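# Set up folding table and park utility cart

## Task

Put the folding table upright on its legs next to the wall so that every part of it lies within the blue tape and none of it crosses the tape; move the utility cart into the yellow bay so all four of its wheels sit inside the tape and not on it; at the end the coffee table must still be standing upright, the robot must not have fallen or be left leaning, and both results must hold without the robot holding anything in place.

## Robot and tools

The robot is a Hello Robot Stretch 4 with a single arm. It has an omni-wheel base, a lift that slides up a mast, an arm that telescopes straight out, a wrist with yaw, pitch and roll, and a two-finger gripper. It stands about 1.6 m tall, and the rim of the base reaches no more than 0.23 m from the base origin. There are four cameras on the robot: head_camera, head_left_camera, head_right_camera and wrist_camera. Loose objects may occasionally get a short push from outside.

Frames. The base frame sits on the floor under the middle of the base, with x forward, y to the left and z up. hand_pose is expressed in the base frame and marks a point between the fingertips of the open gripper; with all wrist joints at 0 its axes line up with the base axes. The printed hand position can be off from the real one. The odometry frame is the base frame as it was when the scene began. base_odometry counts wheel rotation only, so slipping shows up as travel. Its heading runs from -3.142 to 3.142, positive to the left. If turned_by_wheels and turned_by_imu differ by more than about 0.1 rad, the base probably struck something or slid, and the heading has picked up an error of about wheels minus imu. base_tilt is in degrees, with forward and right positive, and each axis carries a fixed bias of up to about 1.5 degrees.

execute_actions(actions, cameras). actions is a list holding exactly one action, or an empty list to get only the state and images. An action contains base, joints or both, and may add pace and contact_limits. Alternatively it contains end_of_arm on its own. Motions inside one action begin together and may finish at different times. base takes exactly one relative command, each an offset from where the base last reported itself: translate_m drives straight in metres, -2 to 2, forward positive; strafe_m moves sideways in metres, -2 to 2, left positive; rotate_rad turns on the spot in radians, -3.2 to 3.2, counter-clockwise (left) positive. joints holds absolute targets by name: lift_m 0 to 1.2 m; arm_m 0 to 0.55 m extension; wrist_yaw_rad -1.134 to 4.276 (0 forward, positive to the left, 3.14 folded back, above 3.4 the arm can block it); wrist_pitch_rad -1.117 to 4.259 (0 level, 1.57 pointing down); wrist_roll_rad -1.117 to 4.259 (at 0 the fingers are level, positive is clockwise seen from behind); gripper_m -0.038 to 0.141, the gap between fingertips in m, where negative presses them together. A joint target outside its range is clipped and the result reports it. Any other bad value or unknown key rejects the whole call and nothing moves. pace is "slow", "default", "fast" or "max", giving base speeds of 0.1, 0.3, 0.4 or 0.6 m/s and turn rates of 1, 2, 3 or 4 rad/s. When lift_m is above 0.2 these are reduced, down to 0.3 m/s and 1 rad/s at 1.2. contact_limits, for example {"arm_m": 0.15}, sets how hard the arm may push, from 0 to 0.75, with 0.5 as the default. {"end_of_arm": "enable_torque"} switches wrist and gripper motors back on after they have shut off. An action lasts at most 15 s. A joint or base left out of an action may keep pushing toward its earlier target. cameras is a list of camera names or "all"; leaving it out or giving null means all, and [] means none. A reasonable first move is lift_m 0.4 with wrist_yaw_rad 0 to unfold the wrist.

wait(seconds) lets the scene run for 0 to 10 s and then returns the state and images. zoom_image(camera, region=[x0,y0,x1,y1]) enlarges part of the camera's latest full image, up to 504x504 px. read_manual returns only licence texts. finished_scene(scene) ends the scene for good and reports success; call it only once the goal stands on its own.

Results. joint_positions gives the joints, with done tolerances of about 0.004 m for the lift, arm and gripper, 0.02 rad for yaw and roll, and 0.05 rad for pitch. base_status and joint_status can read done, off_target (still pushing), contact_stop_at_<key> (the part went slack, so a lift can sink and wheels can roll), limit_stop_at_<name>, time_out or torque_fault. If a stop is reported, the later calls in that same reply are skipped. limit_stop_at_tilt means the robot leans more than 6 degrees and lift, arm and wheels go slack. limit_stop_at_own_body is a self-collision stop, likely with pitch below -0.2 combined with roll below -0.4 or above 4. on_its_own lists things that were not commanded; there, "held at" is the held target, not the actual position. lidar_m gives 12 distances in 30-degree sectors, with the first straight ahead and the rest counter-clockwise (4th left, 7th behind, 10th right). "-" means nothing seen, or something closer than 0.25 m; thin legs and clear objects can be missed. wrist_depth_mm is a 7x7 grid of depths in mm, 100 to 2000. motor_effort is in % of maximum, with the peak in brackets; it is noisy and carries fixed offsets. For the wheels, positive means turning right.

Gripping. Close to a gripper_m below the object's width. The gripper's reading and status do not show whether something is held; a firm grip appears as an effort change. Lift the gripper if the fingertips snag on a surface.

Avoid: pushing the wrist hard or holding more than about 2 kg level, which causes a torque_fault; turning or driving with more than 1 kg and arm_m above 0.2, or steady hard pushes with the gripper high, which can tip the robot; knocking the coffee table over; drops, slams and hard hits.

Each tool is called after "Call:" in YAML: its name, and indented under it one key for each argument.

## Session

Call:
execute_actions:
  actions: []

Scene clock: 0.00 s.
base_odometry: x=+0.000 y=+0.000 heading=+0.000 (m, m, rad; odometry frame)
turned_by_wheels: +0.000 (rad since the last result)
turned_by_imu: +0.000 (rad since the last result)
base_tilt: forward=-0.4 right=+0.0 (deg)
lidar_m: 0.97 0.94 1.01 0.84 0.80 0.85 1.50 1.25 1.30 1.76 1.69 1.30
base_status: not commanded
joint_positions: lift_m=+0.134 arm_m=-0.002 wrist_yaw_rad=+3.099 wrist_pitch_rad=+0.012 wrist_roll_rad=-0.002 gripper_m=+0.057
joint_status: not commanded
motor_effort: lift_m=+20 arm_m=+0 wrist_yaw_rad=+0 wrist_pitch_rad=-6 wrist_roll_rad=+0 gripper_m=-1 wheel_0=+0 wheel_1=+0 wheel_2=+0 (%)
hand_pose: x=-0.1160 y=+0.0996 z=+0.3090 quat_wxyz=(+0.021, -0.006, -0.001, +1.000) (m; base frame)
wrist_depth_mm: 136 138 - - 1078 854 723 / - 138 - - 1098 842 715 / 107 138 297 1921 1060 854 715 / 119 140 - - 1078 854 732 / 1808 - - - 1078 866 732 / 1229 1205 200 1182 202 917 750 / 831 788 831 150 759 809 759
pictures: head_camera, head_left_camera, head_right_camera, wrist_camera
Images, in order (width x height): head_camera 420x560, head_left_camera 420x672, head_right_camera 420x672, wrist_camera 616x392.

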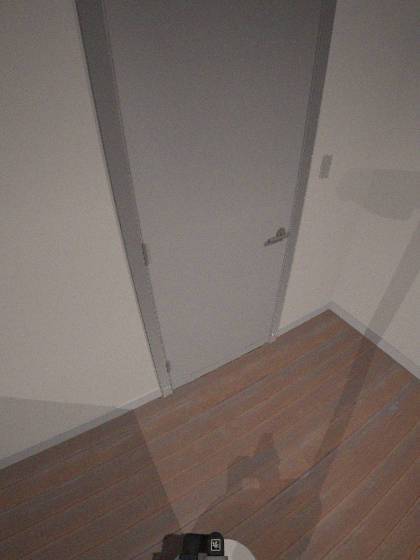

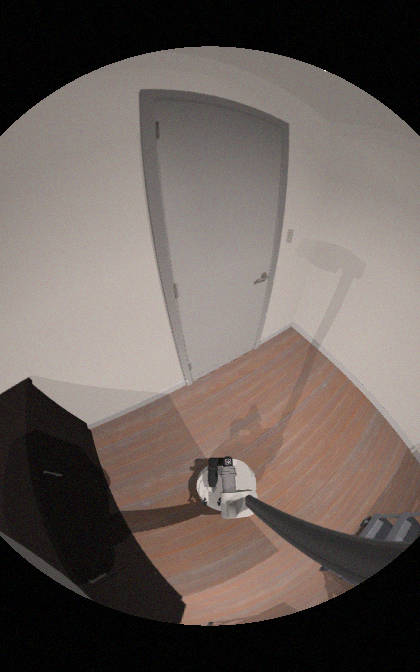

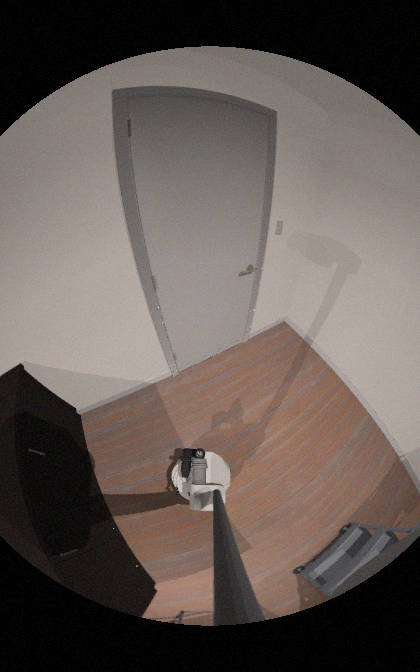

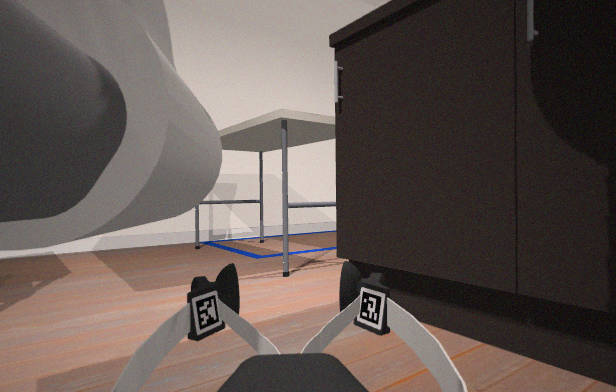

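Call:
execute_actions:
  actions:
    - {"base":{"rotate_rad":-2.65}}
  cameras: []

Call:
execute_actions:
  actions:
    - {"base":{"translate_m":0.7}}
  cameras: ["head_camera","head_right_camera"]

Scene clock: 2.73 s.
base_odometry: x=+0.000 y=+0.000 heading=-2.649 (m, m, rad; odometry frame)
turned_by_wheels: -2.649 (rad since the last result)
turned_by_imu: -2.617 (rad since the last result)
base_tilt: forward=-0.4 right=-0.1 (deg)
lidar_m: 1.26 1.28 1.75 1.69 1.38 0.99 0.93 0.97 0.87 0.81 0.83 1.12
base_status: done
joint_positions: lift_m=+0.134 arm_m=-0.002 wrist_yaw_rad=+3.099 wrist_pitch_rad=+0.012 wrist_roll_rad=-0.002 gripper_m=+0.057
joint_status: not commanded
motor_effort: lift_m=+20(20) arm_m=+0(0) wrist_yaw_rad=-1(1) wrist_pitch_rad=-7(7) wrist_roll_rad=-1(2) gripper_m=-2(3) wheel_0=+4(7) wheel_1=+3(10) wheel_2=+3(8) (%)
hand_pose: x=-0.1160 y=+0.0996 z=+0.3090 quat_wxyz=(+0.021, -0.006, -0.001, +1.000) (m; base frame)
wrist_depth_mm: 136 139 1060 1098 1118 1160 1160 / - 138 1078 1098 1118 1160 1205 / 107 138 298 1078 1118 1138 1182 / 119 139 1060 1060 1118 1182 1182 / 1008 1042 1078 1078 1118 1160 1205 / 1008 1042 201 1060 201 1138 1205 / 842 778 820 150 750 820 798
pictures: none
No camera images: the call's "cameras" was empty. Leave "cameras" out to get every camera's image.

Scene clock: 6.57 s.
base_odometry: x=-0.617 y=-0.331 heading=-2.649 (m, m, rad; odometry frame)
turned_by_wheels: +0.000 (rad since the last result)
turned_by_imu: -0.003 (rad since the last result)
base_tilt: forward=-0.4 right=+0.0 (deg)
lidar_m: 0.76 0.58 0.73 1.69 1.74 1.72 1.63 1.18 0.84 0.75 1.01 1.17
base_status: done
joint_positions: lift_m=+0.134 arm_m=-0.002 wrist_yaw_rad=+3.099 wrist_pitch_rad=+0.012 wrist_roll_rad=-0.002 gripper_m=+0.057
joint_status: not commanded
motor_effort: lift_m=+20(20) arm_m=+0(0) wrist_yaw_rad=-1(0) wrist_pitch_rad=-4(6) wrist_roll_rad=+2(1) gripper_m=-3(3) wheel_0=+4(7) wheel_1=+2(6) wheel_2=-2(12) (%)
hand_pose: x=-0.1160 y=+0.0996 z=+0.3090 quat_wxyz=(+0.021, -0.006, -0.001, +1.000) (m; base frame)
wrist_depth_mm: 136 139 1756 1756 1863 1921 1983 / - 139 1808 1756 1863 1863 1983 / 107 139 296 1756 1863 1921 1983 / 119 139 1756 1808 1808 1983 - / 1537 1708 1756 1808 1863 1921 1863 / 1255 1229 200 1182 201 1205 1182 / 809 788 831 150 768 798 820
pictures: head_camera, head_right_camera
Images, in order (width x height): head_camera 420x560, head_right_camera 420x672.

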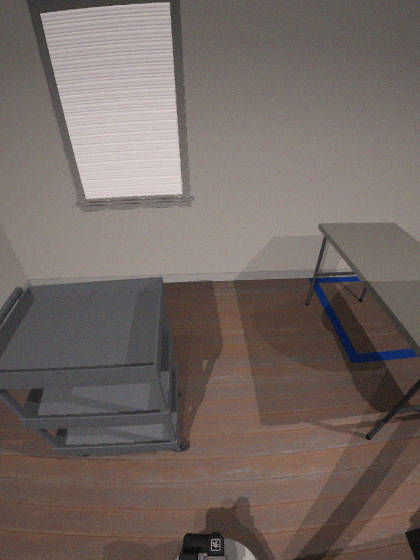

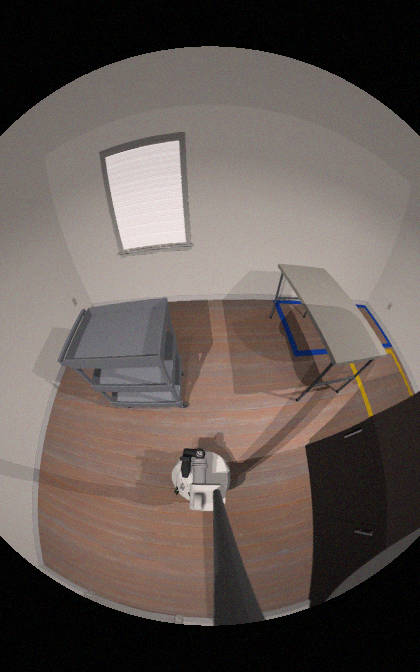

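Call:
execute_actions:
  actions:
    - {"base":{"strafe_m":-0.25}}
  cameras: []

Call:
execute_actions:
  actions:
    - {"base":{"translate_m":0.7}}
  cameras: []

Call:
execute_actions:
  actions:
    - {"base":{"rotate_rad":-1.55}}
  cameras: ["head_camera","head_left_camera"]

Scene clock: 8.87 s.
base_odometry: x=-0.735 y=-0.111 heading=-2.649 (m, m, rad; odometry frame)
turned_by_wheels: +0.000 (rad since the last result)
turned_by_imu: -0.002 (rad since the last result)
base_tilt: forward=-0.5 right=-0.1 (deg)
lidar_m: 2.07 0.69 0.76 1.95 2.01 1.69 1.64 0.84 0.56 0.51 0.56 0.83
base_status: done
joint_positions: lift_m=+0.134 arm_m=-0.002 wrist_yaw_rad=+3.099 wrist_pitch_rad=+0.012 wrist_roll_rad=-0.002 gripper_m=+0.057
joint_status: not commanded
motor_effort: lift_m=+20(20) arm_m=+0(0) wrist_yaw_rad=-1(0) wrist_pitch_rad=-4(5) wrist_roll_rad=-2(0) gripper_m=-3(1) wheel_0=+1(11) wheel_1=+0(9) wheel_2=+0(1) (%)
hand_pose: x=-0.1160 y=+0.0996 z=+0.3090 quat_wxyz=(+0.021, -0.006, -0.001, +1.000) (m; base frame)
wrist_depth_mm: 136 139 1756 1756 1808 1921 1983 / - 138 1708 1863 1808 1921 - / 107 139 297 1756 1863 1921 - / 119 139 1756 1808 1921 1863 1983 / 1060 1708 1708 1808 1808 1863 1921 / 1118 1229 200 1205 201 1182 1205 / 831 778 831 150 768 798 809
pictures: none
No camera images: the call's "cameras" was empty. Leave "cameras" out to get every camera's image.

Scene clock: 12.67 s.
base_odometry: x=-1.352 y=-0.442 heading=-2.649 (m, m, rad; odometry frame)
turned_by_wheels: +0.000 (rad since the last result)
turned_by_imu: -0.004 (rad since the last result)
base_tilt: forward=-0.4 right=+0.1 (deg)
lidar_m: 1.36 1.40 0.43 0.42 0.42 2.46 2.35 0.77 0.76 0.55 0.58 0.79
base_status: done
joint_positions: lift_m=+0.134 arm_m=-0.002 wrist_yaw_rad=+3.099 wrist_pitch_rad=+0.012 wrist_roll_rad=-0.002 gripper_m=+0.057
joint_status: not commanded
motor_effort: lift_m=+20(20) arm_m=+0(0) wrist_yaw_rad=-1(1) wrist_pitch_rad=-5(6) wrist_roll_rad=+1(1) gripper_m=-2(4) wheel_0=+2(7) wheel_1=+2(6) wheel_2=-1(12) (%)
hand_pose: x=-0.1160 y=+0.0996 z=+0.3090 quat_wxyz=(+0.021, -0.006, -0.001, +1.000) (m; base frame)
wrist_depth_mm: 136 139 - - - - - / - 139 - - - - - / 107 139 296 - - - - / 119 139 - - - - - / 1025 1921 - - - - - / 1138 1255 200 1182 201 1229 1182 / 831 778 820 150 750 798 809
pictures: none
No camera images: the call's "cameras" was empty. Leave "cameras" out to get every camera's image.

Scene clock: 14.70 s.
base_odometry: x=-1.351 y=-0.442 heading=+2.085 (m, m, rad; odometry frame)
turned_by_wheels: -1.549 (rad since the last result)
turned_by_imu: -1.531 (rad since the last result)
base_tilt: forward=-0.4 right=+0.0 (deg)
lidar_m: 0.55 0.57 0.76 1.37 1.39 0.45 0.41 0.44 2.45 2.23 0.75 0.75
base_status: done
joint_positions: lift_m=+0.134 arm_m=-0.002 wrist_yaw_rad=+3.099 wrist_pitch_rad=+0.012 wrist_roll_rad=-0.002 gripper_m=+0.057
joint_status: not commanded
motor_effort: lift_m=+20(20) arm_m=+0(0) wrist_yaw_rad=-1(1) wrist_pitch_rad=-4(5) wrist_roll_rad=+0(1) gripper_m=-4(1) wheel_0=+3(8) wheel_1=+3(9) wheel_2=+1(10) (%)
hand_pose: x=-0.1160 y=+0.0996 z=+0.3090 quat_wxyz=(+0.021, -0.006, -0.001, +1.000) (m; base frame)
wrist_depth_mm: 136 139 917 904 - - 1576 / - 138 554 580 - - 1576 / 107 139 294 580 603 - 1618 / 119 139 - - - - 1576 / 1756 1756 1118 1182 1983 1921 1576 / 1255 539 200 569 201 1205 1182 / 831 525 554 150 609 820 809
pictures: head_camera, head_left_camera
Images, in order (width x height): head_camera 420x560, head_left_camera 420x672.

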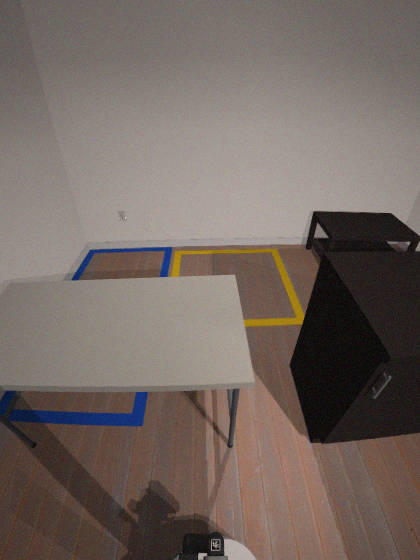

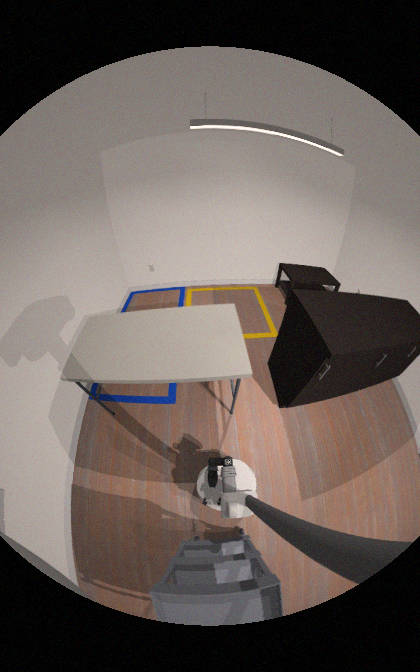

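Call:
execute_actions:
  actions:
    - {"base":{"strafe_m":-0.08}}
  cameras: []

Call:
execute_actions:
  actions:
    - {"base":{"translate_m":0.9},"pace":"slow"}
  cameras: ["head_camera","head_left_camera"]

Scene clock: 16.20 s.
base_odometry: x=-1.282 y=-0.403 heading=+2.085 (m, m, rad; odometry frame)
turned_by_wheels: +0.000 (rad since the last result)
turned_by_imu: -0.001 (rad since the last result)
base_tilt: forward=-0.4 right=+0.1 (deg)
lidar_m: 0.54 0.58 0.78 1.44 1.47 0.43 0.40 2.07 2.37 2.27 0.75 0.68
base_status: done
joint_positions: lift_m=+0.134 arm_m=-0.002 wrist_yaw_rad=+3.099 wrist_pitch_rad=+0.012 wrist_roll_rad=-0.002 gripper_m=+0.057
joint_status: not commanded
motor_effort: lift_m=+20(20) arm_m=+0(0) wrist_yaw_rad=-1(1) wrist_pitch_rad=-5(6) wrist_roll_rad=-1(0) gripper_m=-5(2) wheel_0=+1(10) wheel_1=-2(9) wheel_2=-1(1) (%)
hand_pose: x=-0.1160 y=+0.0996 z=+0.3090 quat_wxyz=(+0.021, -0.006, -0.001, +1.000) (m; base frame)
wrist_depth_mm: 136 139 917 891 1060 - 1661 / - 138 544 569 634 - 1708 / 108 139 296 569 603 - 1661 / 119 140 - - - - 1708 / 1808 - 1118 1182 - - 1618 / 1255 1255 200 559 200 1098 1160 / 831 741 535 150 597 809 809
pictures: none
No camera images: the call's "cameras" was empty. Leave "cameras" out to get every camera's image.

action 0: "base": translate_m = 0.9 would last too long for one action: at the pace "slow" translate_m can be at most 0.766 in either direction: name a faster pace, or command the rest in another action

Call:
execute_actions:
  actions:
    - {"base":{"translate_m":0.76},"pace":"slow"}
  cameras: ["head_left_camera"]

Call:
execute_actions:
  actions:
    - {"base":{"rotate_rad":0.35}}
  cameras: []

Call:
execute_actions:
  actions:
    - {"base":{"translate_m":0.4},"pace":"slow"}
  cameras: ["head_left_camera"]

Scene clock: 25.30 s.
base_odometry: x=-1.655 y=+0.259 heading=+2.085 (m, m, rad; odometry frame)
turned_by_wheels: +0.000 (rad since the last result)
turned_by_imu: -0.006 (rad since the last result)
base_tilt: forward=-0.5 right=+0.0 (deg)
lidar_m: 0.25 0.25 0.25 0.30 1.52 1.26 1.16 2.86 0.44 0.43 0.45 1.69
base_status: done
joint_positions: lift_m=+0.134 arm_m=-0.002 wrist_yaw_rad=+3.099 wrist_pitch_rad=+0.012 wrist_roll_rad=-0.002 gripper_m=+0.057
joint_status: not commanded
motor_effort: lift_m=+20(20) arm_m=+0(0) wrist_yaw_rad=+0(1) wrist_pitch_rad=-6(4) wrist_roll_rad=-1(0) gripper_m=-2(3) wheel_0=+4(7) wheel_1=+4(6) wheel_2=-6(11) (%)
hand_pose: x=-0.1160 y=+0.0996 z=+0.3090 quat_wxyz=(+0.021, -0.006, -0.001, +1.000) (m; base frame)
wrist_depth_mm: 137 138 - - - - 1756 / - 138 1661 1366 - - 1756 / 107 138 294 - - - 1708 / 119 139 - - - - 1756 / 1808 - 1921 1366 - - 1661 / 1255 1229 200 1205 201 1205 1160 / 831 778 820 150 759 809 809
pictures: head_left_camera
Images, in order (width x height): head_left_camera 420x672.

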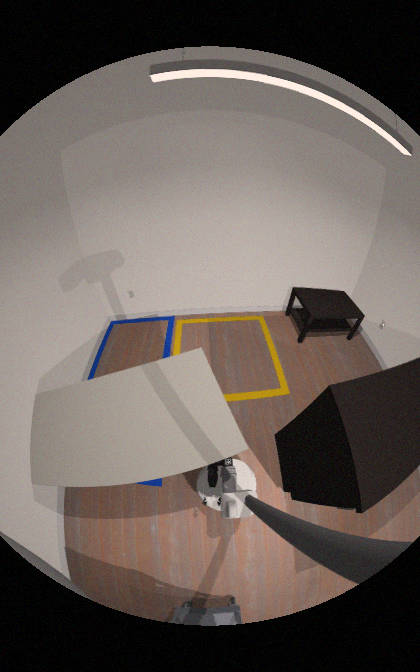

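Scene clock: 26.43 s.
base_odometry: x=-1.655 y=+0.259 heading=+2.434 (m, m, rad; odometry frame)
turned_by_wheels: +0.350 (rad since the last result)
turned_by_imu: +0.345 (rad since the last result)
base_tilt: forward=-0.5 right=+0.1 (deg)
lidar_m: 0.25 0.25 0.25 0.68 1.80 1.17 2.74 0.49 0.43 0.43 0.54 0.25
base_status: done
joint_positions: lift_m=+0.134 arm_m=-0.002 wrist_yaw_rad=+3.099 wrist_pitch_rad=+0.012 wrist_roll_rad=-0.002 gripper_m=+0.057
joint_status: not commanded
motor_effort: lift_m=+20(20) arm_m=+0(0) wrist_yaw_rad=+0(0) wrist_pitch_rad=-6(6) wrist_roll_rad=+0(1) gripper_m=-2(3) wheel_0=-2(8) wheel_1=+0(6) wheel_2=-3(10) (%)
hand_pose: x=-0.1160 y=+0.0996 z=+0.3090 quat_wxyz=(+0.021, -0.006, -0.001, +1.000) (m; base frame)
wrist_depth_mm: 136 139 - - - - - / - 139 - - 1397 - - / 108 139 294 - - - - / 119 139 - - - - - / 1808 - - - 1229 1661 - / 1281 1229 200 1205 201 1205 1205 / 831 778 820 150 759 798 809
pictures: none
No camera images: the call's "cameras" was empty. Leave "cameras" out to get every camera's image.

Scene clock: 31.70 s.
base_odometry: x=-1.959 y=+0.519 heading=+2.434 (m, m, rad; odometry frame)
turned_by_wheels: +0.000 (rad since the last result)
turned_by_imu: -0.004 (rad since the last result)
base_tilt: forward=-0.6 right=-0.1 (deg)
lidar_m: 0.25 0.25 0.25 0.25 1.64 1.55 1.55 0.63 0.56 1.77 1.51 0.25
base_status: done
joint_positions: lift_m=+0.134 arm_m=-0.002 wrist_yaw_rad=+3.099 wrist_pitch_rad=+0.012 wrist_roll_rad=-0.002 gripper_m=+0.057
joint_status: not commanded
motor_effort: lift_m=+20(20) arm_m=+0(0) wrist_yaw_rad=+0(1) wrist_pitch_rad=-4(4) wrist_roll_rad=+1(1) gripper_m=-1(3) wheel_0=+4(7) wheel_1=+2(4) wheel_2=-7(12) (%)
hand_pose: x=-0.1160 y=+0.0996 z=+0.3090 quat_wxyz=(+0.021, -0.006, -0.001, +1.000) (m; base frame)
wrist_depth_mm: 136 138 - - - - - / - 138 - - 1661 - - / 107 139 296 - - - - / 119 139 - - - - - / 723 - - - 1661 - - / 809 1229 200 1205 201 1205 1182 / 741 778 820 150 768 798 798
pictures: head_left_camera
Images, in order (width x height): head_left_camera 420x672.

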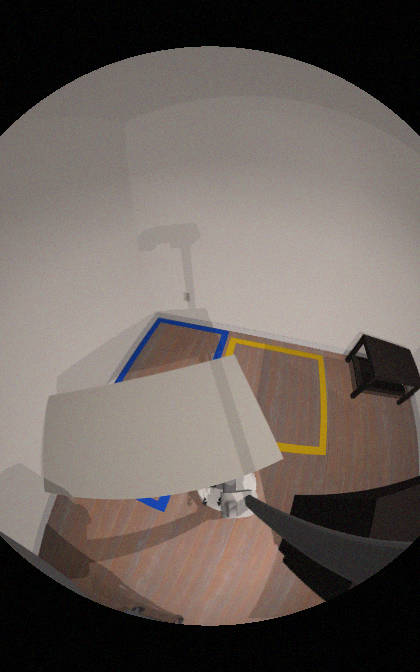

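Call:
execute_actions:
  actions:
    - {"base":{"rotate_rad":-0.25}}
  cameras: []

Call:
execute_actions:
  actions:
    - {"base":{"translate_m":0.6},"pace":"slow"}
  cameras: ["head_left_camera"]

Scene clock: 33.70 s.
base_odometry: x=-1.959 y=+0.519 heading=+2.185 (m, m, rad; odometry frame)
turned_by_wheels: -0.249 (rad since the last result)
turned_by_imu: -0.247 (rad since the last result)
base_tilt: forward=-0.5 right=-0.1 (deg)
lidar_m: 0.25 0.25 0.25 0.25 0.25 2.03 1.55 0.77 0.55 0.53 1.50 0.25
base_status: done
joint_positions: lift_m=+0.134 arm_m=-0.002 wrist_yaw_rad=+3.099 wrist_pitch_rad=+0.012 wrist_roll_rad=-0.002 gripper_m=+0.057
joint_status: not commanded
motor_effort: lift_m=+20(20) arm_m=+0(0) wrist_yaw_rad=+0(0) wrist_pitch_rad=-5(5) wrist_roll_rad=-1(1) gripper_m=-3(2) wheel_0=+3(7) wheel_1=+2(7) wheel_2=+4(7) (%)
hand_pose: x=-0.1160 y=+0.0996 z=+0.3090 quat_wxyz=(+0.021, -0.006, -0.001, +1.000) (m; base frame)
wrist_depth_mm: 136 139 - - - - 1661 / - 138 - - - - 1708 / 107 139 296 - - - 1708 / 119 139 - - - - 1708 / 1756 - - 1708 - - 1708 / 1281 1255 200 1205 200 1205 1205 / 831 768 809 150 759 798 798
pictures: none
No camera images: the call's "cameras" was empty. Leave "cameras" out to get every camera's image.

Scene clock: 41.00 s.
base_odometry: x=-2.305 y=+1.009 heading=+2.185 (m, m, rad; odometry frame)
turned_by_wheels: +0.000 (rad since the last result)
turned_by_imu: -0.006 (rad since the last result)
base_tilt: forward=-0.5 right=+0.0 (deg)
lidar_m: 0.25 0.25 0.25 0.25 0.25 0.25 2.16 0.88 0.95 1.24 1.26 0.25
base_status: done
joint_positions: lift_m=+0.134 arm_m=-0.002 wrist_yaw_rad=+3.099 wrist_pitch_rad=+0.012 wrist_roll_rad=-0.002 gripper_m=+0.057
joint_status: not commanded
motor_effort: lift_m=+20(20) arm_m=+0(0) wrist_yaw_rad=+0(0) wrist_pitch_rad=-4(5) wrist_roll_rad=+0(0) gripper_m=-3(4) wheel_0=+6(7) wheel_1=+3(7) wheel_2=-5(11) (%)
hand_pose: x=-0.1160 y=+0.0996 z=+0.3090 quat_wxyz=(+0.021, -0.006, -0.001, +1.000) (m; base frame)
wrist_depth_mm: 136 139 - - - 778 768 / - 138 - - - - 1618 / 108 138 296 - - - 1618 / 119 139 - - - - 1618 / 991 - - - - - 1661 / 1025 1229 201 1182 200 1182 1182 / 831 778 809 150 759 820 798
pictures: head_left_camera
Images, in order (width x height): head_left_camera 420x672.

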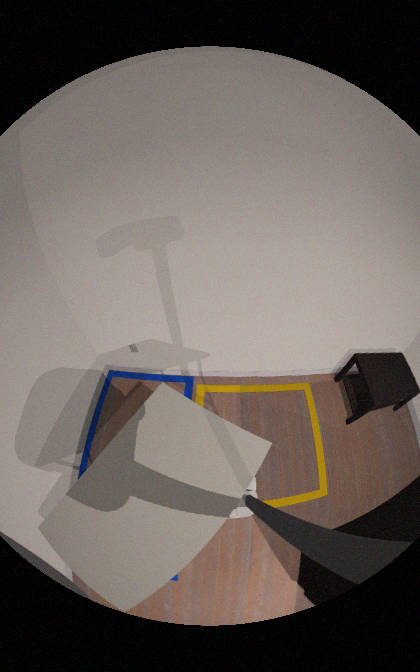

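Call:
execute_actions:
  actions:
    - {"base":{"translate_m":0.15},"pace":"slow"}
  cameras: []

Call:
execute_actions:
  actions:
    - {"base":{"strafe_m":0.4},"pace":"slow"}
  cameras: ["head_left_camera"]

Call:
execute_actions:
  actions:
    - {"base":{"strafe_m":-0.7}}
  cameras: []

Call:
execute_actions:
  actions:
    - {"base":{"rotate_rad":1.45}}
  cameras: ["head_left_camera","head_camera"]

Scene clock: 43.97 s.
base_odometry: x=-2.391 y=+1.131 heading=+2.185 (m, m, rad; odometry frame)
turned_by_wheels: +0.000 (rad since the last result)
turned_by_imu: -0.002 (rad since the last result)
base_tilt: forward=-0.5 right=-0.2 (deg)
lidar_m: 0.25 0.25 0.25 0.25 0.25 0.25 2.31 0.98 1.16 1.21 1.14 0.25
base_status: done
joint_positions: lift_m=+0.134 arm_m=-0.002 wrist_yaw_rad=+3.099 wrist_pitch_rad=+0.012 wrist_roll_rad=-0.002 gripper_m=+0.057
joint_status: not commanded
motor_effort: lift_m=+20(20) arm_m=+0(0) wrist_yaw_rad=+0(1) wrist_pitch_rad=-4(4) wrist_roll_rad=+0(1) gripper_m=-1(2) wheel_0=+5(8) wheel_1=+2(6) wheel_2=-8(13) (%)
hand_pose: x=-0.1160 y=+0.0996 z=+0.3090 quat_wxyz=(+0.021, -0.006, -0.001, +1.000) (m; base frame)
wrist_depth_mm: 136 139 - - 750 778 759 / - 138 - - - - 1618 / 107 139 296 - - - 1618 / 119 140 - - - - 1576 / 976 - - - - - 1661 / 1060 1229 201 1205 201 1205 1205 / 831 768 831 150 768 798 809
pictures: none
No camera images: the call's "cameras" was empty. Leave "cameras" out to get every camera's image.

Scene clock: 49.13 s.
base_odometry: x=-2.718 y=+0.900 heading=+2.185 (m, m, rad; odometry frame)
turned_by_wheels: +0.000 (rad since the last result)
turned_by_imu: +0.000 (rad since the last result)
base_tilt: forward=-0.3 right=+0.1 (deg)
lidar_m: 0.25 0.25 0.25 0.25 0.25 0.25 0.25 1.37 1.28 1.62 1.20 0.25
base_status: done
joint_positions: lift_m=+0.134 arm_m=-0.002 wrist_yaw_rad=+3.099 wrist_pitch_rad=+0.012 wrist_roll_rad=-0.002 gripper_m=+0.057
joint_status: not commanded
motor_effort: lift_m=+20(20) arm_m=+0(0) wrist_yaw_rad=+0(0) wrist_pitch_rad=-6(7) wrist_roll_rad=+0(1) gripper_m=-3(2) wheel_0=-5(8) wheel_1=+7(10) wheel_2=+0(6) (%)
hand_pose: x=-0.1160 y=+0.0996 z=+0.3090 quat_wxyz=(+0.021, -0.006, -0.001, +1.000) (m; base frame)
wrist_depth_mm: 136 139 - 809 778 768 723 / - 138 - - - 1618 1138 / 108 139 296 - - 1661 1138 / 119 139 - - - 1537 1078 / 1756 - - - - 1661 1118 / 1255 1229 201 1098 201 1205 1060 / 831 768 820 150 759 809 809
pictures: head_left_camera
Images, in order (width x height): head_left_camera 420x672.

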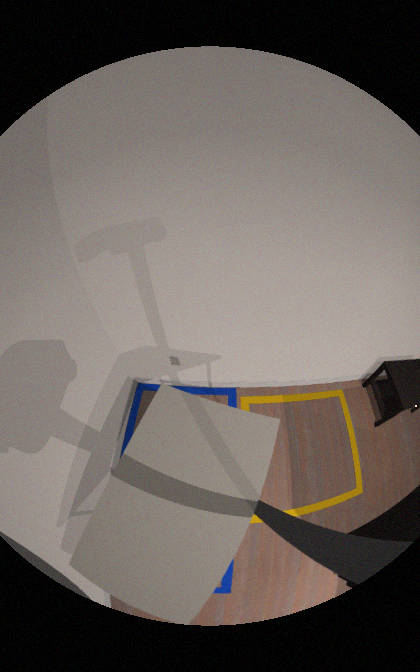

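Scene clock: 52.80 s.
base_odometry: x=-2.146 y=+1.304 heading=+2.185 (m, m, rad; odometry frame)
turned_by_wheels: +0.000 (rad since the last result)
turned_by_imu: -0.006 (rad since the last result)
base_tilt: forward=-0.4 right=+0.0 (deg)
lidar_m: 0.81 0.86 0.52 0.54 0.69 2.40 1.00 0.84 1.19 0.92 0.94 0.85
base_status: done
joint_positions: lift_m=+0.134 arm_m=-0.002 wrist_yaw_rad=+3.099 wrist_pitch_rad=+0.012 wrist_roll_rad=-0.002 gripper_m=+0.057
joint_status: not commanded
motor_effort: lift_m=+20(20) arm_m=+0(0) wrist_yaw_rad=+0(0) wrist_pitch_rad=-6(6) wrist_roll_rad=+0(0) gripper_m=-3(2) wheel_0=+1(10) wheel_1=-2(11) wheel_2=-1(0) (%)
hand_pose: x=-0.1160 y=+0.0996 z=+0.3090 quat_wxyz=(+0.021, -0.006, -0.001, +1.000) (m; base frame)
wrist_depth_mm: 136 139 - - - - - / - 139 - - - - - / 107 138 294 - - - - / 119 139 - - - - - / 866 976 - - - - 1983 / 878 904 201 1229 202 1205 1182 / 842 778 820 150 768 809 809
pictures: none
No camera images: the call's "cameras" was empty. Leave "cameras" out to get every camera's image.

Scene clock: 54.80 s.
base_odometry: x=-2.146 y=+1.304 heading=-2.648 (m, m, rad; odometry frame)
turned_by_wheels: +1.450 (rad since the last result)
turned_by_imu: +1.430 (rad since the last result)
base_tilt: forward=-0.4 right=+0.1 (deg)
lidar_m: 0.53 0.62 1.10 2.33 0.83 1.05 1.02 0.91 0.86 0.82 0.85 0.53
base_status: done
joint_positions: lift_m=+0.134 arm_m=-0.002 wrist_yaw_rad=+3.099 wrist_pitch_rad=+0.012 wrist_roll_rad=-0.002 gripper_m=+0.057
joint_status: not commanded
motor_effort: lift_m=+20(20) arm_m=+0(0) wrist_yaw_rad=+1(0) wrist_pitch_rad=-5(7) wrist_roll_rad=+1(1) gripper_m=-2(2) wheel_0=-2(7) wheel_1=-1(7) wheel_2=-1(11) (%)
hand_pose: x=-0.1160 y=+0.0996 z=+0.3090 quat_wxyz=(+0.021, -0.006, -0.001, +1.000) (m; base frame)
wrist_depth_mm: 136 139 - - - 1160 842 / - 139 - - 1921 1118 854 / 107 138 296 - 1756 1118 842 / 119 140 - - 1863 1160 842 / 1060 1464 - - 1708 1118 842 / 1138 1042 200 1255 200 1078 866 / 842 768 831 150 768 798 768
pictures: head_camera, head_left_camera
Images, in order (width x height): head_camera 420x560, head_left_camera 420x672.

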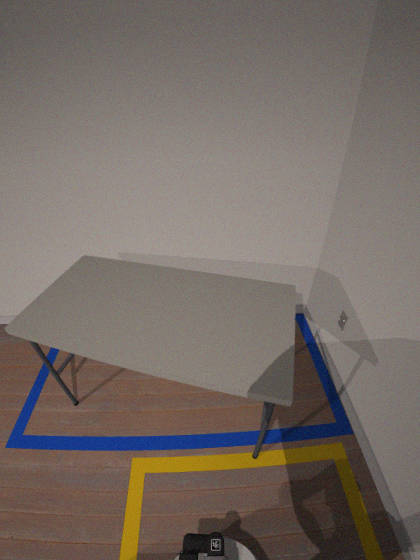

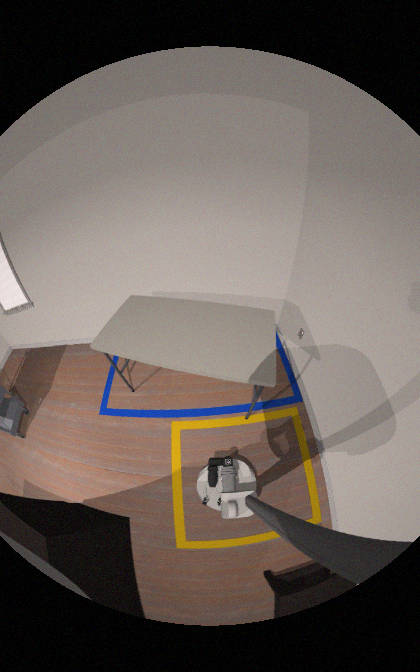

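Call:
execute_actions:
  actions:
    - {"base":{"strafe_m":-0.2}}
  cameras: []

Call:
execute_actions:
  actions:
    - {"base":{"translate_m":0.63},"pace":"slow"}
  cameras: []

Call:
execute_actions:
  actions:
    - {"base":{"translate_m":-0.5}}
  cameras: ["head_camera"]

Call:
execute_actions:
  actions:
    - {"base":{"strafe_m":1.5}}
  cameras: ["head_right_camera","head_camera"]

Scene clock: 57.00 s.
base_odometry: x=-2.241 y=+1.480 heading=-2.648 (m, m, rad; odometry frame)
turned_by_wheels: +0.000 (rad since the last result)
turned_by_imu: -0.001 (rad since the last result)
base_tilt: forward=-0.3 right=+0.0 (deg)
lidar_m: 0.50 0.57 0.99 1.53 1.03 1.33 0.88 0.92 0.65 0.62 0.65 0.82
base_status: done
joint_positions: lift_m=+0.134 arm_m=-0.002 wrist_yaw_rad=+3.099 wrist_pitch_rad=+0.012 wrist_roll_rad=-0.002 gripper_m=+0.057
joint_status: not commanded
motor_effort: lift_m=+20(20) arm_m=+0(0) wrist_yaw_rad=+0(1) wrist_pitch_rad=-4(6) wrist_roll_rad=+0(0) gripper_m=-4(3) wheel_0=+2(11) wheel_1=+1(9) wheel_2=+1(1) (%)
hand_pose: x=-0.1160 y=+0.0996 z=+0.3090 quat_wxyz=(+0.021, -0.006, -0.001, +1.000) (m; base frame)
wrist_depth_mm: 136 139 - - - - 1042 / - 138 - - - 1430 1060 / 107 139 296 - - 1464 1060 / 119 139 1863 - - 1430 1060 / 946 1499 1863 - - 1499 1060 / 1042 1118 200 1205 202 1182 1025 / 831 778 809 150 759 809 809
pictures: none
No camera images: the call's "cameras" was empty. Leave "cameras" out to get every camera's image.

Scene clock: 64.57 s.
base_odometry: x=-2.795 y=+1.182 heading=-2.648 (m, m, rad; odometry frame)
turned_by_wheels: +0.000 (rad since the last result)
turned_by_imu: -0.006 (rad since the last result)
base_tilt: forward=-0.4 right=+0.0 (deg)
lidar_m: 0.25 0.25 0.25 0.85 1.41 1.38 1.52 0.92 0.64 0.59 0.61 0.26
base_status: done
joint_positions: lift_m=+0.134 arm_m=-0.002 wrist_yaw_rad=+3.099 wrist_pitch_rad=+0.012 wrist_roll_rad=-0.002 gripper_m=+0.057
joint_status: not commanded
motor_effort: lift_m=+20(20) arm_m=+0(0) wrist_yaw_rad=+0(0) wrist_pitch_rad=-4(5) wrist_roll_rad=+0(1) gripper_m=-1(3) wheel_0=+4(6) wheel_1=+5(6) wheel_2=-7(11) (%)
hand_pose: x=-0.1160 y=+0.0996 z=+0.3090 quat_wxyz=(+0.021, -0.006, -0.001, +1.000) (m; base frame)
wrist_depth_mm: 136 139 - - - - 1229 / - 138 - - - 1537 1205 / 108 138 296 - - 1464 1205 / 119 139 - - - 1499 1205 / 1138 1756 - - - 1537 1205 / 1138 1229 200 1205 201 1205 1205 / 820 778 809 150 768 809 809
pictures: none
No camera images: the call's "cameras" was empty. Leave "cameras" out to get every camera's image.

Scene clock: 67.73 s.
base_odometry: x=-2.355 y=+1.419 heading=-2.648 (m, m, rad; odometry frame)
turned_by_wheels: +0.000 (rad since the last result)
turned_by_imu: +0.000 (rad since the last result)
base_tilt: forward=-0.4 right=-0.2 (deg)
lidar_m: 0.66 0.70 0.99 2.53 1.06 1.33 1.02 0.94 0.66 0.61 0.64 0.86
base_status: done
joint_positions: lift_m=+0.134 arm_m=-0.002 wrist_yaw_rad=+3.099 wrist_pitch_rad=+0.012 wrist_roll_rad=-0.002 gripper_m=+0.057
joint_status: not commanded
motor_effort: lift_m=+20(20) arm_m=+0(0) wrist_yaw_rad=+0(1) wrist_pitch_rad=-5(3) wrist_roll_rad=+1(2) gripper_m=-2(2) wheel_0=-3(6) wheel_1=-1(7) wheel_2=+1(10) (%)
hand_pose: x=-0.1160 y=+0.0996 z=+0.3090 quat_wxyz=(+0.021, -0.006, -0.001, +1.000) (m; base frame)
wrist_depth_mm: 136 139 - - - - 1060 / - 139 - - - 1499 1060 / 108 139 296 - - 1430 1078 / 119 139 1618 - - 1464 1078 / 1078 1464 1464 - - 1464 1060 / 1118 1255 200 1205 201 1205 1042 / 831 778 842 150 768 809 809
pictures: head_camera
Images, in order (width x height): head_camera 420x560.

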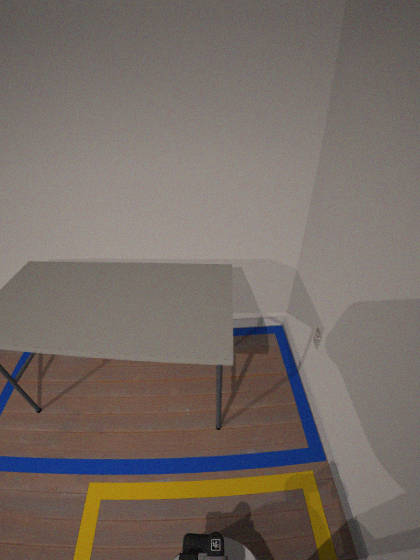

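Scene clock: 74.07 s.
base_odometry: x=-1.645 y=+0.097 heading=-2.649 (m, m, rad; odometry frame)
turned_by_wheels: +0.000 (rad since the last result)
turned_by_imu: +0.005 (rad since the last result)
base_tilt: forward=-0.6 right=+0.1 (deg)
lidar_m: 1.40 1.45 1.12 1.01 2.65 2.45 0.50 0.52 0.71 2.12 1.01 0.83
base_status: done
joint_positions: lift_m=+0.134 arm_m=-0.002 wrist_yaw_rad=+3.099 wrist_pitch_rad=+0.012 wrist_roll_rad=-0.002 gripper_m=+0.057
joint_status: not commanded
motor_effort: lift_m=+20(20) arm_m=+0(0) wrist_yaw_rad=+0(0) wrist_pitch_rad=-5(4) wrist_roll_rad=+0(1) gripper_m=-1(2) wheel_0=-2(11) wheel_1=+0(11) wheel_2=+0(1) (%)
hand_pose: x=-0.1160 y=+0.0996 z=+0.3090 quat_wxyz=(+0.021, -0.006, -0.001, +1.000) (m; base frame)
wrist_depth_mm: 136 139 621 - - - - / - 138 621 - - - - / 107 139 297 - - - - / 119 139 621 - - - - / 580 609 634 - - - - / 591 609 200 1205 200 1205 1205 / 580 603 621 150 768 809 820
pictures: head_camera, head_right_camera
Images, in order (width x height): head_camera 420x560, head_right_camera 420x672.

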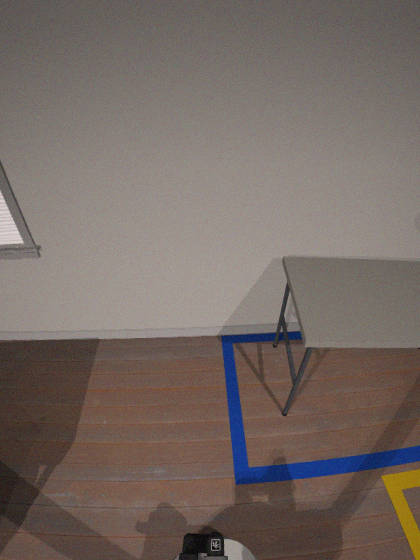

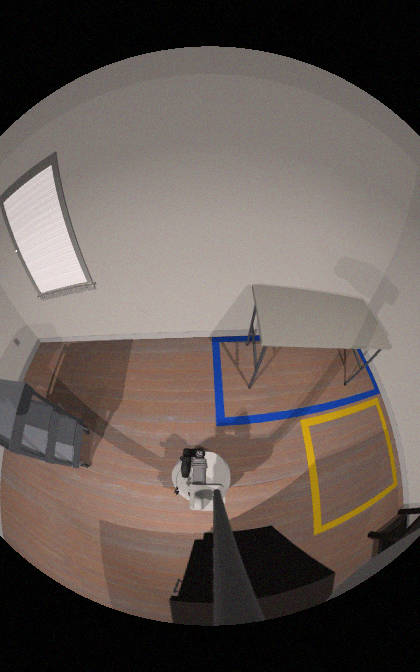

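Call:
execute_actions:
  actions:
    - {"base":{"strafe_m":-0.75},"joints":{"lift_m":0.54,"wrist_yaw_rad":0,"wrist_roll_rad":1.57,"gripper_m":0.13}}

Scene clock: 78.13 s.
base_odometry: x=-2.000 y=+0.758 heading=-2.648 (m, m, rad; odometry frame)
turned_by_wheels: +0.000 (rad since the last result)
turned_by_imu: -0.004 (rad since the last result)
base_tilt: forward=-0.6 right=+0.0 (deg)
lidar_m: 0.69 0.76 1.97 1.76 0.71 0.52 0.78 1.31 1.44 1.36 0.96 0.73
base_status: done
joint_positions: lift_m=+0.540 arm_m=-0.002 wrist_yaw_rad=+0.000 wrist_pitch_rad=+0.012 wrist_roll_rad=+1.570 gripper_m=+0.130
joint_status: all done
motor_effort: lift_m=+23(26) arm_m=+0(0) wrist_yaw_rad=-1(9) wrist_pitch_rad=-5(5) wrist_roll_rad=+0(5) gripper_m=+0(3) wheel_0=+2(10) wheel_1=+0(9) wheel_2=+0(0) (%)
hand_pose: x=+0.4570 y=-0.0874 z=+0.7145 quat_wxyz=(+0.707, +0.707, +0.004, -0.004) (m; base frame)
wrist_depth_mm: 1229 1229 1255 1281 1281 1255 960 / 1205 1229 1229 1255 1255 1281 960 / 1182 1229 1229 1229 1281 1255 960 / 1160 1205 1205 1229 1255 1308 960 / 1205 1182 1205 1255 1255 1255 960 / 1182 208 1205 492 218 1255 960 / 1182 1160 1182 147 1205 1229 976
pictures: head_camera, head_left_camera, head_right_camera, wrist_camera
Images, in order (width x height): head_camera 420x560, head_left_camera 420x672, head_right_camera 420x672, wrist_camera 616x392.

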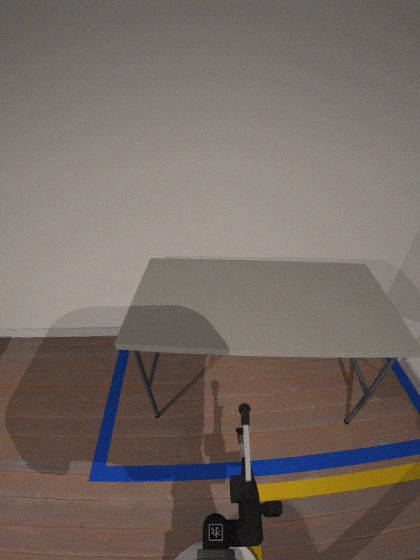

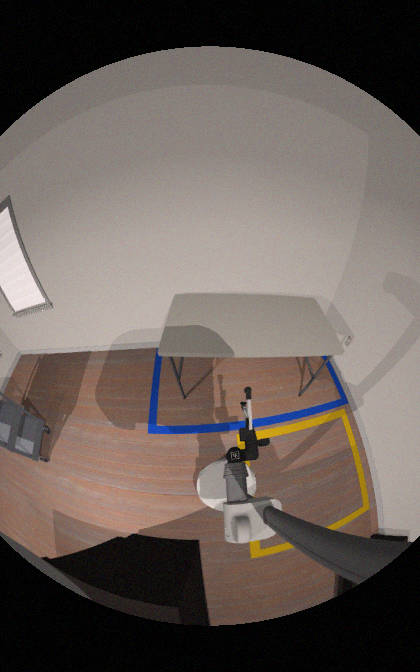

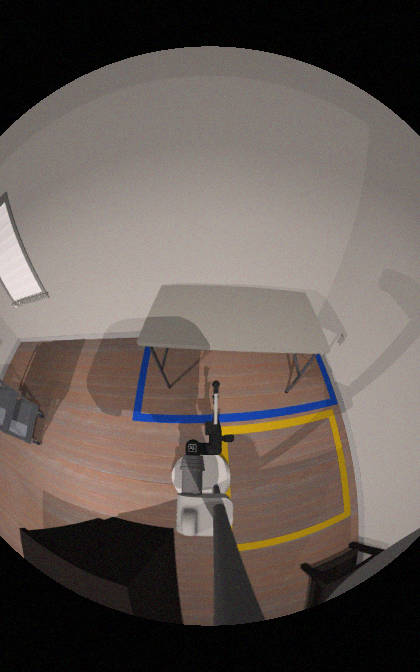

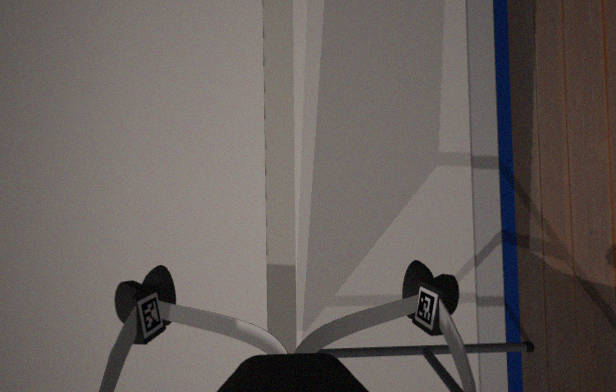

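Call:
execute_actions:
  actions:
    - {"joints":{"lift_m":0.555,"arm_m":0.29}}
  cameras: []

Call:
execute_actions:
  actions:
    - {"joints":{"gripper_m":-0.02}}
  cameras: []

Call:
execute_actions:
  actions:
    - {"joints":{"arm_m":0.2},"pace":"slow"}
  cameras: []

Call:
execute_actions:
  actions:
    - {"joints":{"gripper_m":0.1}}
  cameras: []

Call:
execute_actions:
  actions:
    - {"joints":{"arm_m":0}}
  cameras: ["head_camera","wrist_camera"]

Call:
execute_actions:
  actions:
    - {"base":{"rotate_rad":1.55}}
  cameras: []

Call:
execute_actions:
  actions:
    - {"base":{"translate_m":1.1}}
  cameras: ["head_camera","wrist_camera"]

Scene clock: 80.50 s.
base_odometry: x=-2.000 y=+0.758 heading=-2.648 (m, m, rad; odometry frame)
turned_by_wheels: +0.000 (rad since the last result)
turned_by_imu: -0.001 (rad since the last result)
base_tilt: forward=-0.4 right=+0.0 (deg)
lidar_m: 0.69 0.74 1.95 1.78 0.73 0.53 0.79 1.31 1.45 1.36 0.97 0.72
base_status: not commanded
joint_positions: lift_m=+0.555 arm_m=+0.289 wrist_yaw_rad=+0.000 wrist_pitch_rad=+0.012 wrist_roll_rad=+1.570 gripper_m=+0.130
joint_status: all done
motor_effort: lift_m=+23(23) arm_m=+8(10) wrist_yaw_rad=-1(0) wrist_pitch_rad=-5(4) wrist_roll_rad=-1(1) gripper_m=+1(1) wheel_0=+2(2) wheel_1=+0(0) wheel_2=+0(0) (%)
hand_pose: x=+0.7479 y=-0.0874 z=+0.7295 quat_wxyz=(+0.707, +0.707, +0.004, -0.004) (m; base frame)
wrist_depth_mm: 946 946 960 187 976 1008 960 / 917 946 946 189 991 1008 976 / 917 931 946 190 960 991 976 / 904 917 931 192 976 960 960 / 917 917 931 194 946 960 976 / 891 208 917 196 218 946 960 / 878 904 917 147 931 946 946
pictures: none
No camera images: the call's "cameras" was empty. Leave "cameras" out to get every camera's image.

Scene clock: 82.83 s.
base_odometry: x=-2.000 y=+0.758 heading=-2.648 (m, m, rad; odometry frame)
turned_by_wheels: +0.000 (rad since the last result)
turned_by_imu: -0.001 (rad since the last result)
base_tilt: forward=-0.4 right=-0.1 (deg)
lidar_m: 0.69 0.75 1.94 1.77 0.72 0.52 0.79 1.30 1.45 1.37 0.96 0.71
base_status: not commanded
joint_positions: lift_m=+0.555 arm_m=+0.289 wrist_yaw_rad=+0.003 wrist_pitch_rad=+0.015 wrist_roll_rad=+1.570 gripper_m=-0.019
joint_status: all done
motor_effort: lift_m=+24(24) arm_m=+5(8) wrist_yaw_rad=-8(9) wrist_pitch_rad=-16(15) wrist_roll_rad=+2(0) gripper_m=-26(24) wheel_0=+2(3) wheel_1=+0(0) wheel_2=+0(1) (%)
hand_pose: x=+0.7488 y=-0.0867 z=+0.7286 quat_wxyz=(+0.707, +0.707, +0.006, -0.004) (m; base frame)
wrist_depth_mm: 917 931 960 180 976 976 976 / 904 917 946 182 976 976 960 / 917 917 931 183 946 976 960 / 917 917 931 184 960 976 960 / 904 931 931 187 960 976 976 / 904 891 187 188 185 946 960 / 891 167 917 188 946 946 960
pictures: none
No camera images: the call's "cameras" was empty. Leave "cameras" out to get every camera's image.

Scene clock: 85.00 s.
base_odometry: x=-2.000 y=+0.758 heading=-2.648 (m, m, rad; odometry frame)
turned_by_wheels: +0.000 (rad since the last result)
turned_by_imu: -0.001 (rad since the last result)
base_tilt: forward=-0.4 right=+0.0 (deg)
lidar_m: 0.60 0.66 1.94 1.76 0.73 0.53 0.77 1.30 1.44 1.36 0.85 0.63
base_status: not commanded
joint_positions: lift_m=+0.555 arm_m=+0.202 wrist_yaw_rad=+0.003 wrist_pitch_rad=+0.015 wrist_roll_rad=+1.570 gripper_m=-0.019
joint_status: all done
motor_effort: lift_m=+24(24) arm_m=-11(13) wrist_yaw_rad=-9(9) wrist_pitch_rad=-14(14) wrist_roll_rad=+2(1) gripper_m=-26(26) wheel_0=+1(2) wheel_1=+0(0) wheel_2=+1(1) (%)
hand_pose: x=+0.6616 y=-0.0866 z=+0.7286 quat_wxyz=(+0.707, +0.707, +0.006, -0.004) (m; base frame)
wrist_depth_mm: 1025 1042 1025 183 1060 1060 976 / 991 1025 1008 184 1078 1060 976 / 1008 991 1025 185 1042 1060 960 / 991 1008 1025 186 1042 1060 976 / 991 991 1025 187 1025 1060 976 / 976 991 187 188 184 1060 960 / 960 166 976 187 1008 1025 976
pictures: none
No camera images: the call's "cameras" was empty. Leave "cameras" out to get every camera's image.

Scene clock: 86.93 s.
base_odometry: x=-2.000 y=+0.758 heading=-2.648 (m, m, rad; odometry frame)
turned_by_wheels: +0.000 (rad since the last result)
turned_by_imu: -0.001 (rad since the last result)
base_tilt: forward=-0.4 right=-0.1 (deg)
lidar_m: 0.61 0.62 1.96 1.77 0.72 0.53 0.78 1.30 1.44 1.36 0.87 0.63
base_status: not commanded
joint_positions: lift_m=+0.555 arm_m=+0.201 wrist_yaw_rad=+0.000 wrist_pitch_rad=+0.012 wrist_roll_rad=+1.570 gripper_m=+0.100
joint_status: all done
motor_effort: lift_m=+23(24) arm_m=-4(11) wrist_yaw_rad=+0(9) wrist_pitch_rad=-9(14) wrist_roll_rad=+1(0) gripper_m=+1(23) wheel_0=+1(1) wheel_1=+0(0) wheel_2=+1(1) (%)
hand_pose: x=+0.6601 y=-0.0875 z=+0.7294 quat_wxyz=(+0.707, +0.707, +0.004, -0.004) (m; base frame)
wrist_depth_mm: 1008 1042 1042 189 1060 1078 976 / 1008 1025 1042 190 1060 1078 976 / 1008 1008 1025 191 1060 1060 991 / 1008 1008 1008 192 1060 1060 976 / 976 991 1008 193 1060 1060 976 / 991 976 1008 193 202 1025 976 / 976 991 991 150 1025 1042 976
pictures: none
No camera images: the call's "cameras" was empty. Leave "cameras" out to get every camera's image.

Scene clock: 88.63 s.
base_odometry: x=-2.000 y=+0.758 heading=-2.648 (m, m, rad; odometry frame)
turned_by_wheels: +0.000 (rad since the last result)
turned_by_imu: -0.001 (rad since the last result)
base_tilt: forward=-0.4 right=-0.1 (deg)
lidar_m: 0.60 0.65 1.95 1.78 0.72 0.51 0.79 1.30 1.45 1.37 0.87 0.62
base_status: not commanded
joint_positions: lift_m=+0.555 arm_m=+0.001 wrist_yaw_rad=+0.000 wrist_pitch_rad=+0.012 wrist_roll_rad=+1.570 gripper_m=+0.100
joint_status: all done
motor_effort: lift_m=+24(24) arm_m=-8(9) wrist_yaw_rad=-1(0) wrist_pitch_rad=-7(5) wrist_roll_rad=+2(0) gripper_m=+2(2) wheel_0=+1(1) wheel_1=+0(0) wheel_2=+1(2) (%)
hand_pose: x=+0.4609 y=-0.0874 z=+0.7295 quat_wxyz=(+0.707, +0.707, +0.004, -0.004) (m; base frame)
wrist_depth_mm: 1205 1255 1255 1205 1255 1281 991 / 1205 1205 1229 1229 1255 1255 976 / 1182 1182 1255 1255 1229 1229 976 / 1182 1182 1182 1229 1255 1255 991 / 1182 1229 1205 1229 1255 1229 991 / 1160 1182 1205 397 202 1205 1008 / 1160 1160 1182 150 1205 1229 976
pictures: head_camera, wrist_camera
Images, in order (width x height): head_camera 420x560, wrist_camera 616x392.

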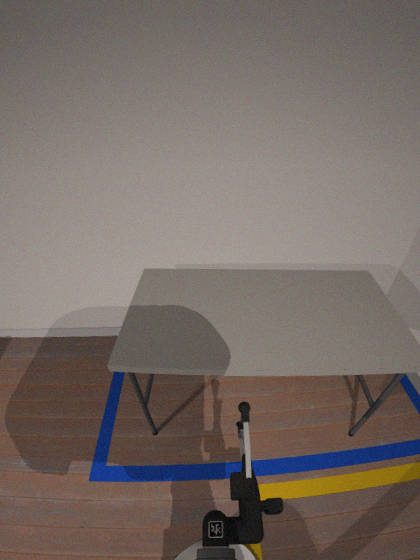

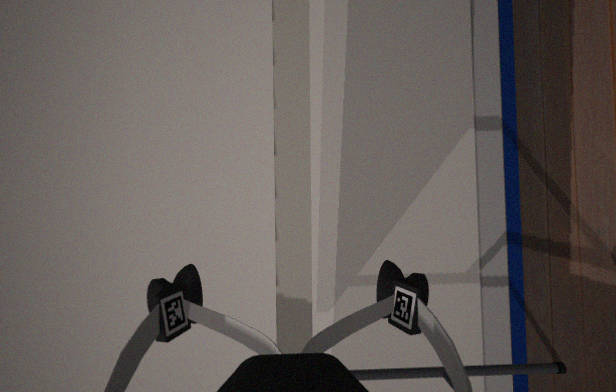

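Scene clock: 90.67 s.
base_odometry: x=-2.000 y=+0.758 heading=-1.099 (m, m, rad; odometry frame)
turned_by_wheels: +1.549 (rad since the last result)
turned_by_imu: +1.529 (rad since the last result)
base_tilt: forward=-0.6 right=+0.0 (deg)
lidar_m: 1.77 0.73 0.52 0.74 1.29 1.43 1.36 0.90 0.63 0.60 0.64 1.93
base_status: done
joint_positions: lift_m=+0.555 arm_m=+0.001 wrist_yaw_rad=+0.000 wrist_pitch_rad=+0.012 wrist_roll_rad=+1.570 gripper_m=+0.100
joint_status: not commanded
motor_effort: lift_m=+23(24) arm_m=-8(8) wrist_yaw_rad=-1(1) wrist_pitch_rad=-6(4) wrist_roll_rad=+0(1) gripper_m=-3(1) wheel_0=-2(8) wheel_1=+0(7) wheel_2=-4(11) (%)
hand_pose: x=+0.4609 y=-0.0874 z=+0.7295 quat_wxyz=(+0.707, +0.707, +0.004, -0.004) (m; base frame)
wrist_depth_mm: - - - - - 1397 976 / - - - - - 1366 960 / - - - - - 1336 991 / - - - 1618 1921 1366 991 / - - - 1618 1983 1397 991 / - - - - 202 1397 991 / - - - 149 - 1308 960
pictures: none
No camera images: the call's "cameras" was empty. Leave "cameras" out to get every camera's image.

Scene clock: 95.80 s.
base_odometry: x=-1.500 y=-0.222 heading=-1.098 (m, m, rad; odometry frame)
turned_by_wheels: +0.000 (rad since the last result)
turned_by_imu: -0.005 (rad since the last result)
base_tilt: forward=-0.5 right=-0.1 (deg)
lidar_m: 0.67 0.70 2.49 1.32 0.61 0.74 2.47 0.94 1.00 1.35 1.40 0.75
base_status: done
joint_positions: lift_m=+0.555 arm_m=+0.001 wrist_yaw_rad=+0.000 wrist_pitch_rad=+0.012 wrist_roll_rad=+1.570 gripper_m=+0.100
joint_status: not commanded
motor_effort: lift_m=+23(23) arm_m=-8(8) wrist_yaw_rad=-1(1) wrist_pitch_rad=-4(6) wrist_roll_rad=+2(1) gripper_m=-2(1) wheel_0=+3(7) wheel_1=+1(7) wheel_2=+0(11) (%)
hand_pose: x=+0.4609 y=-0.0874 z=+0.7295 quat_wxyz=(+0.707, +0.707, +0.004, -0.004) (m; base frame)
wrist_depth_mm: - - - - - 1397 976 / - - - - - 1366 991 / - - 504 - 647 517 691 / 1983 - 488 - 904 508 788 / 1983 1983 480 - 798 500 788 / 1983 1921 469 - 202 492 778 / 1921 1983 462 150 798 480 768
pictures: head_camera, wrist_camera
Images, in order (width x height): head_camera 420x560, wrist_camera 616x392.

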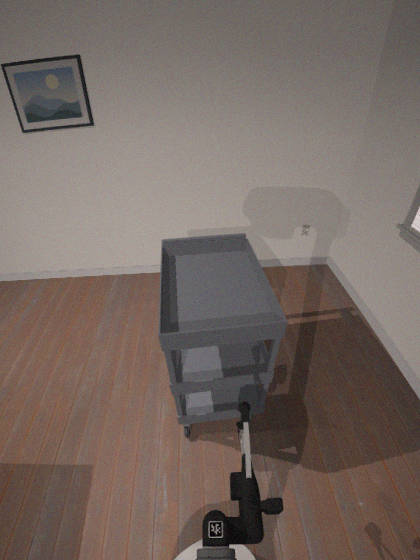

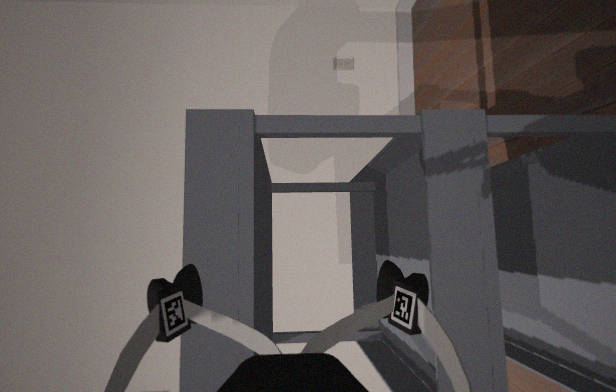

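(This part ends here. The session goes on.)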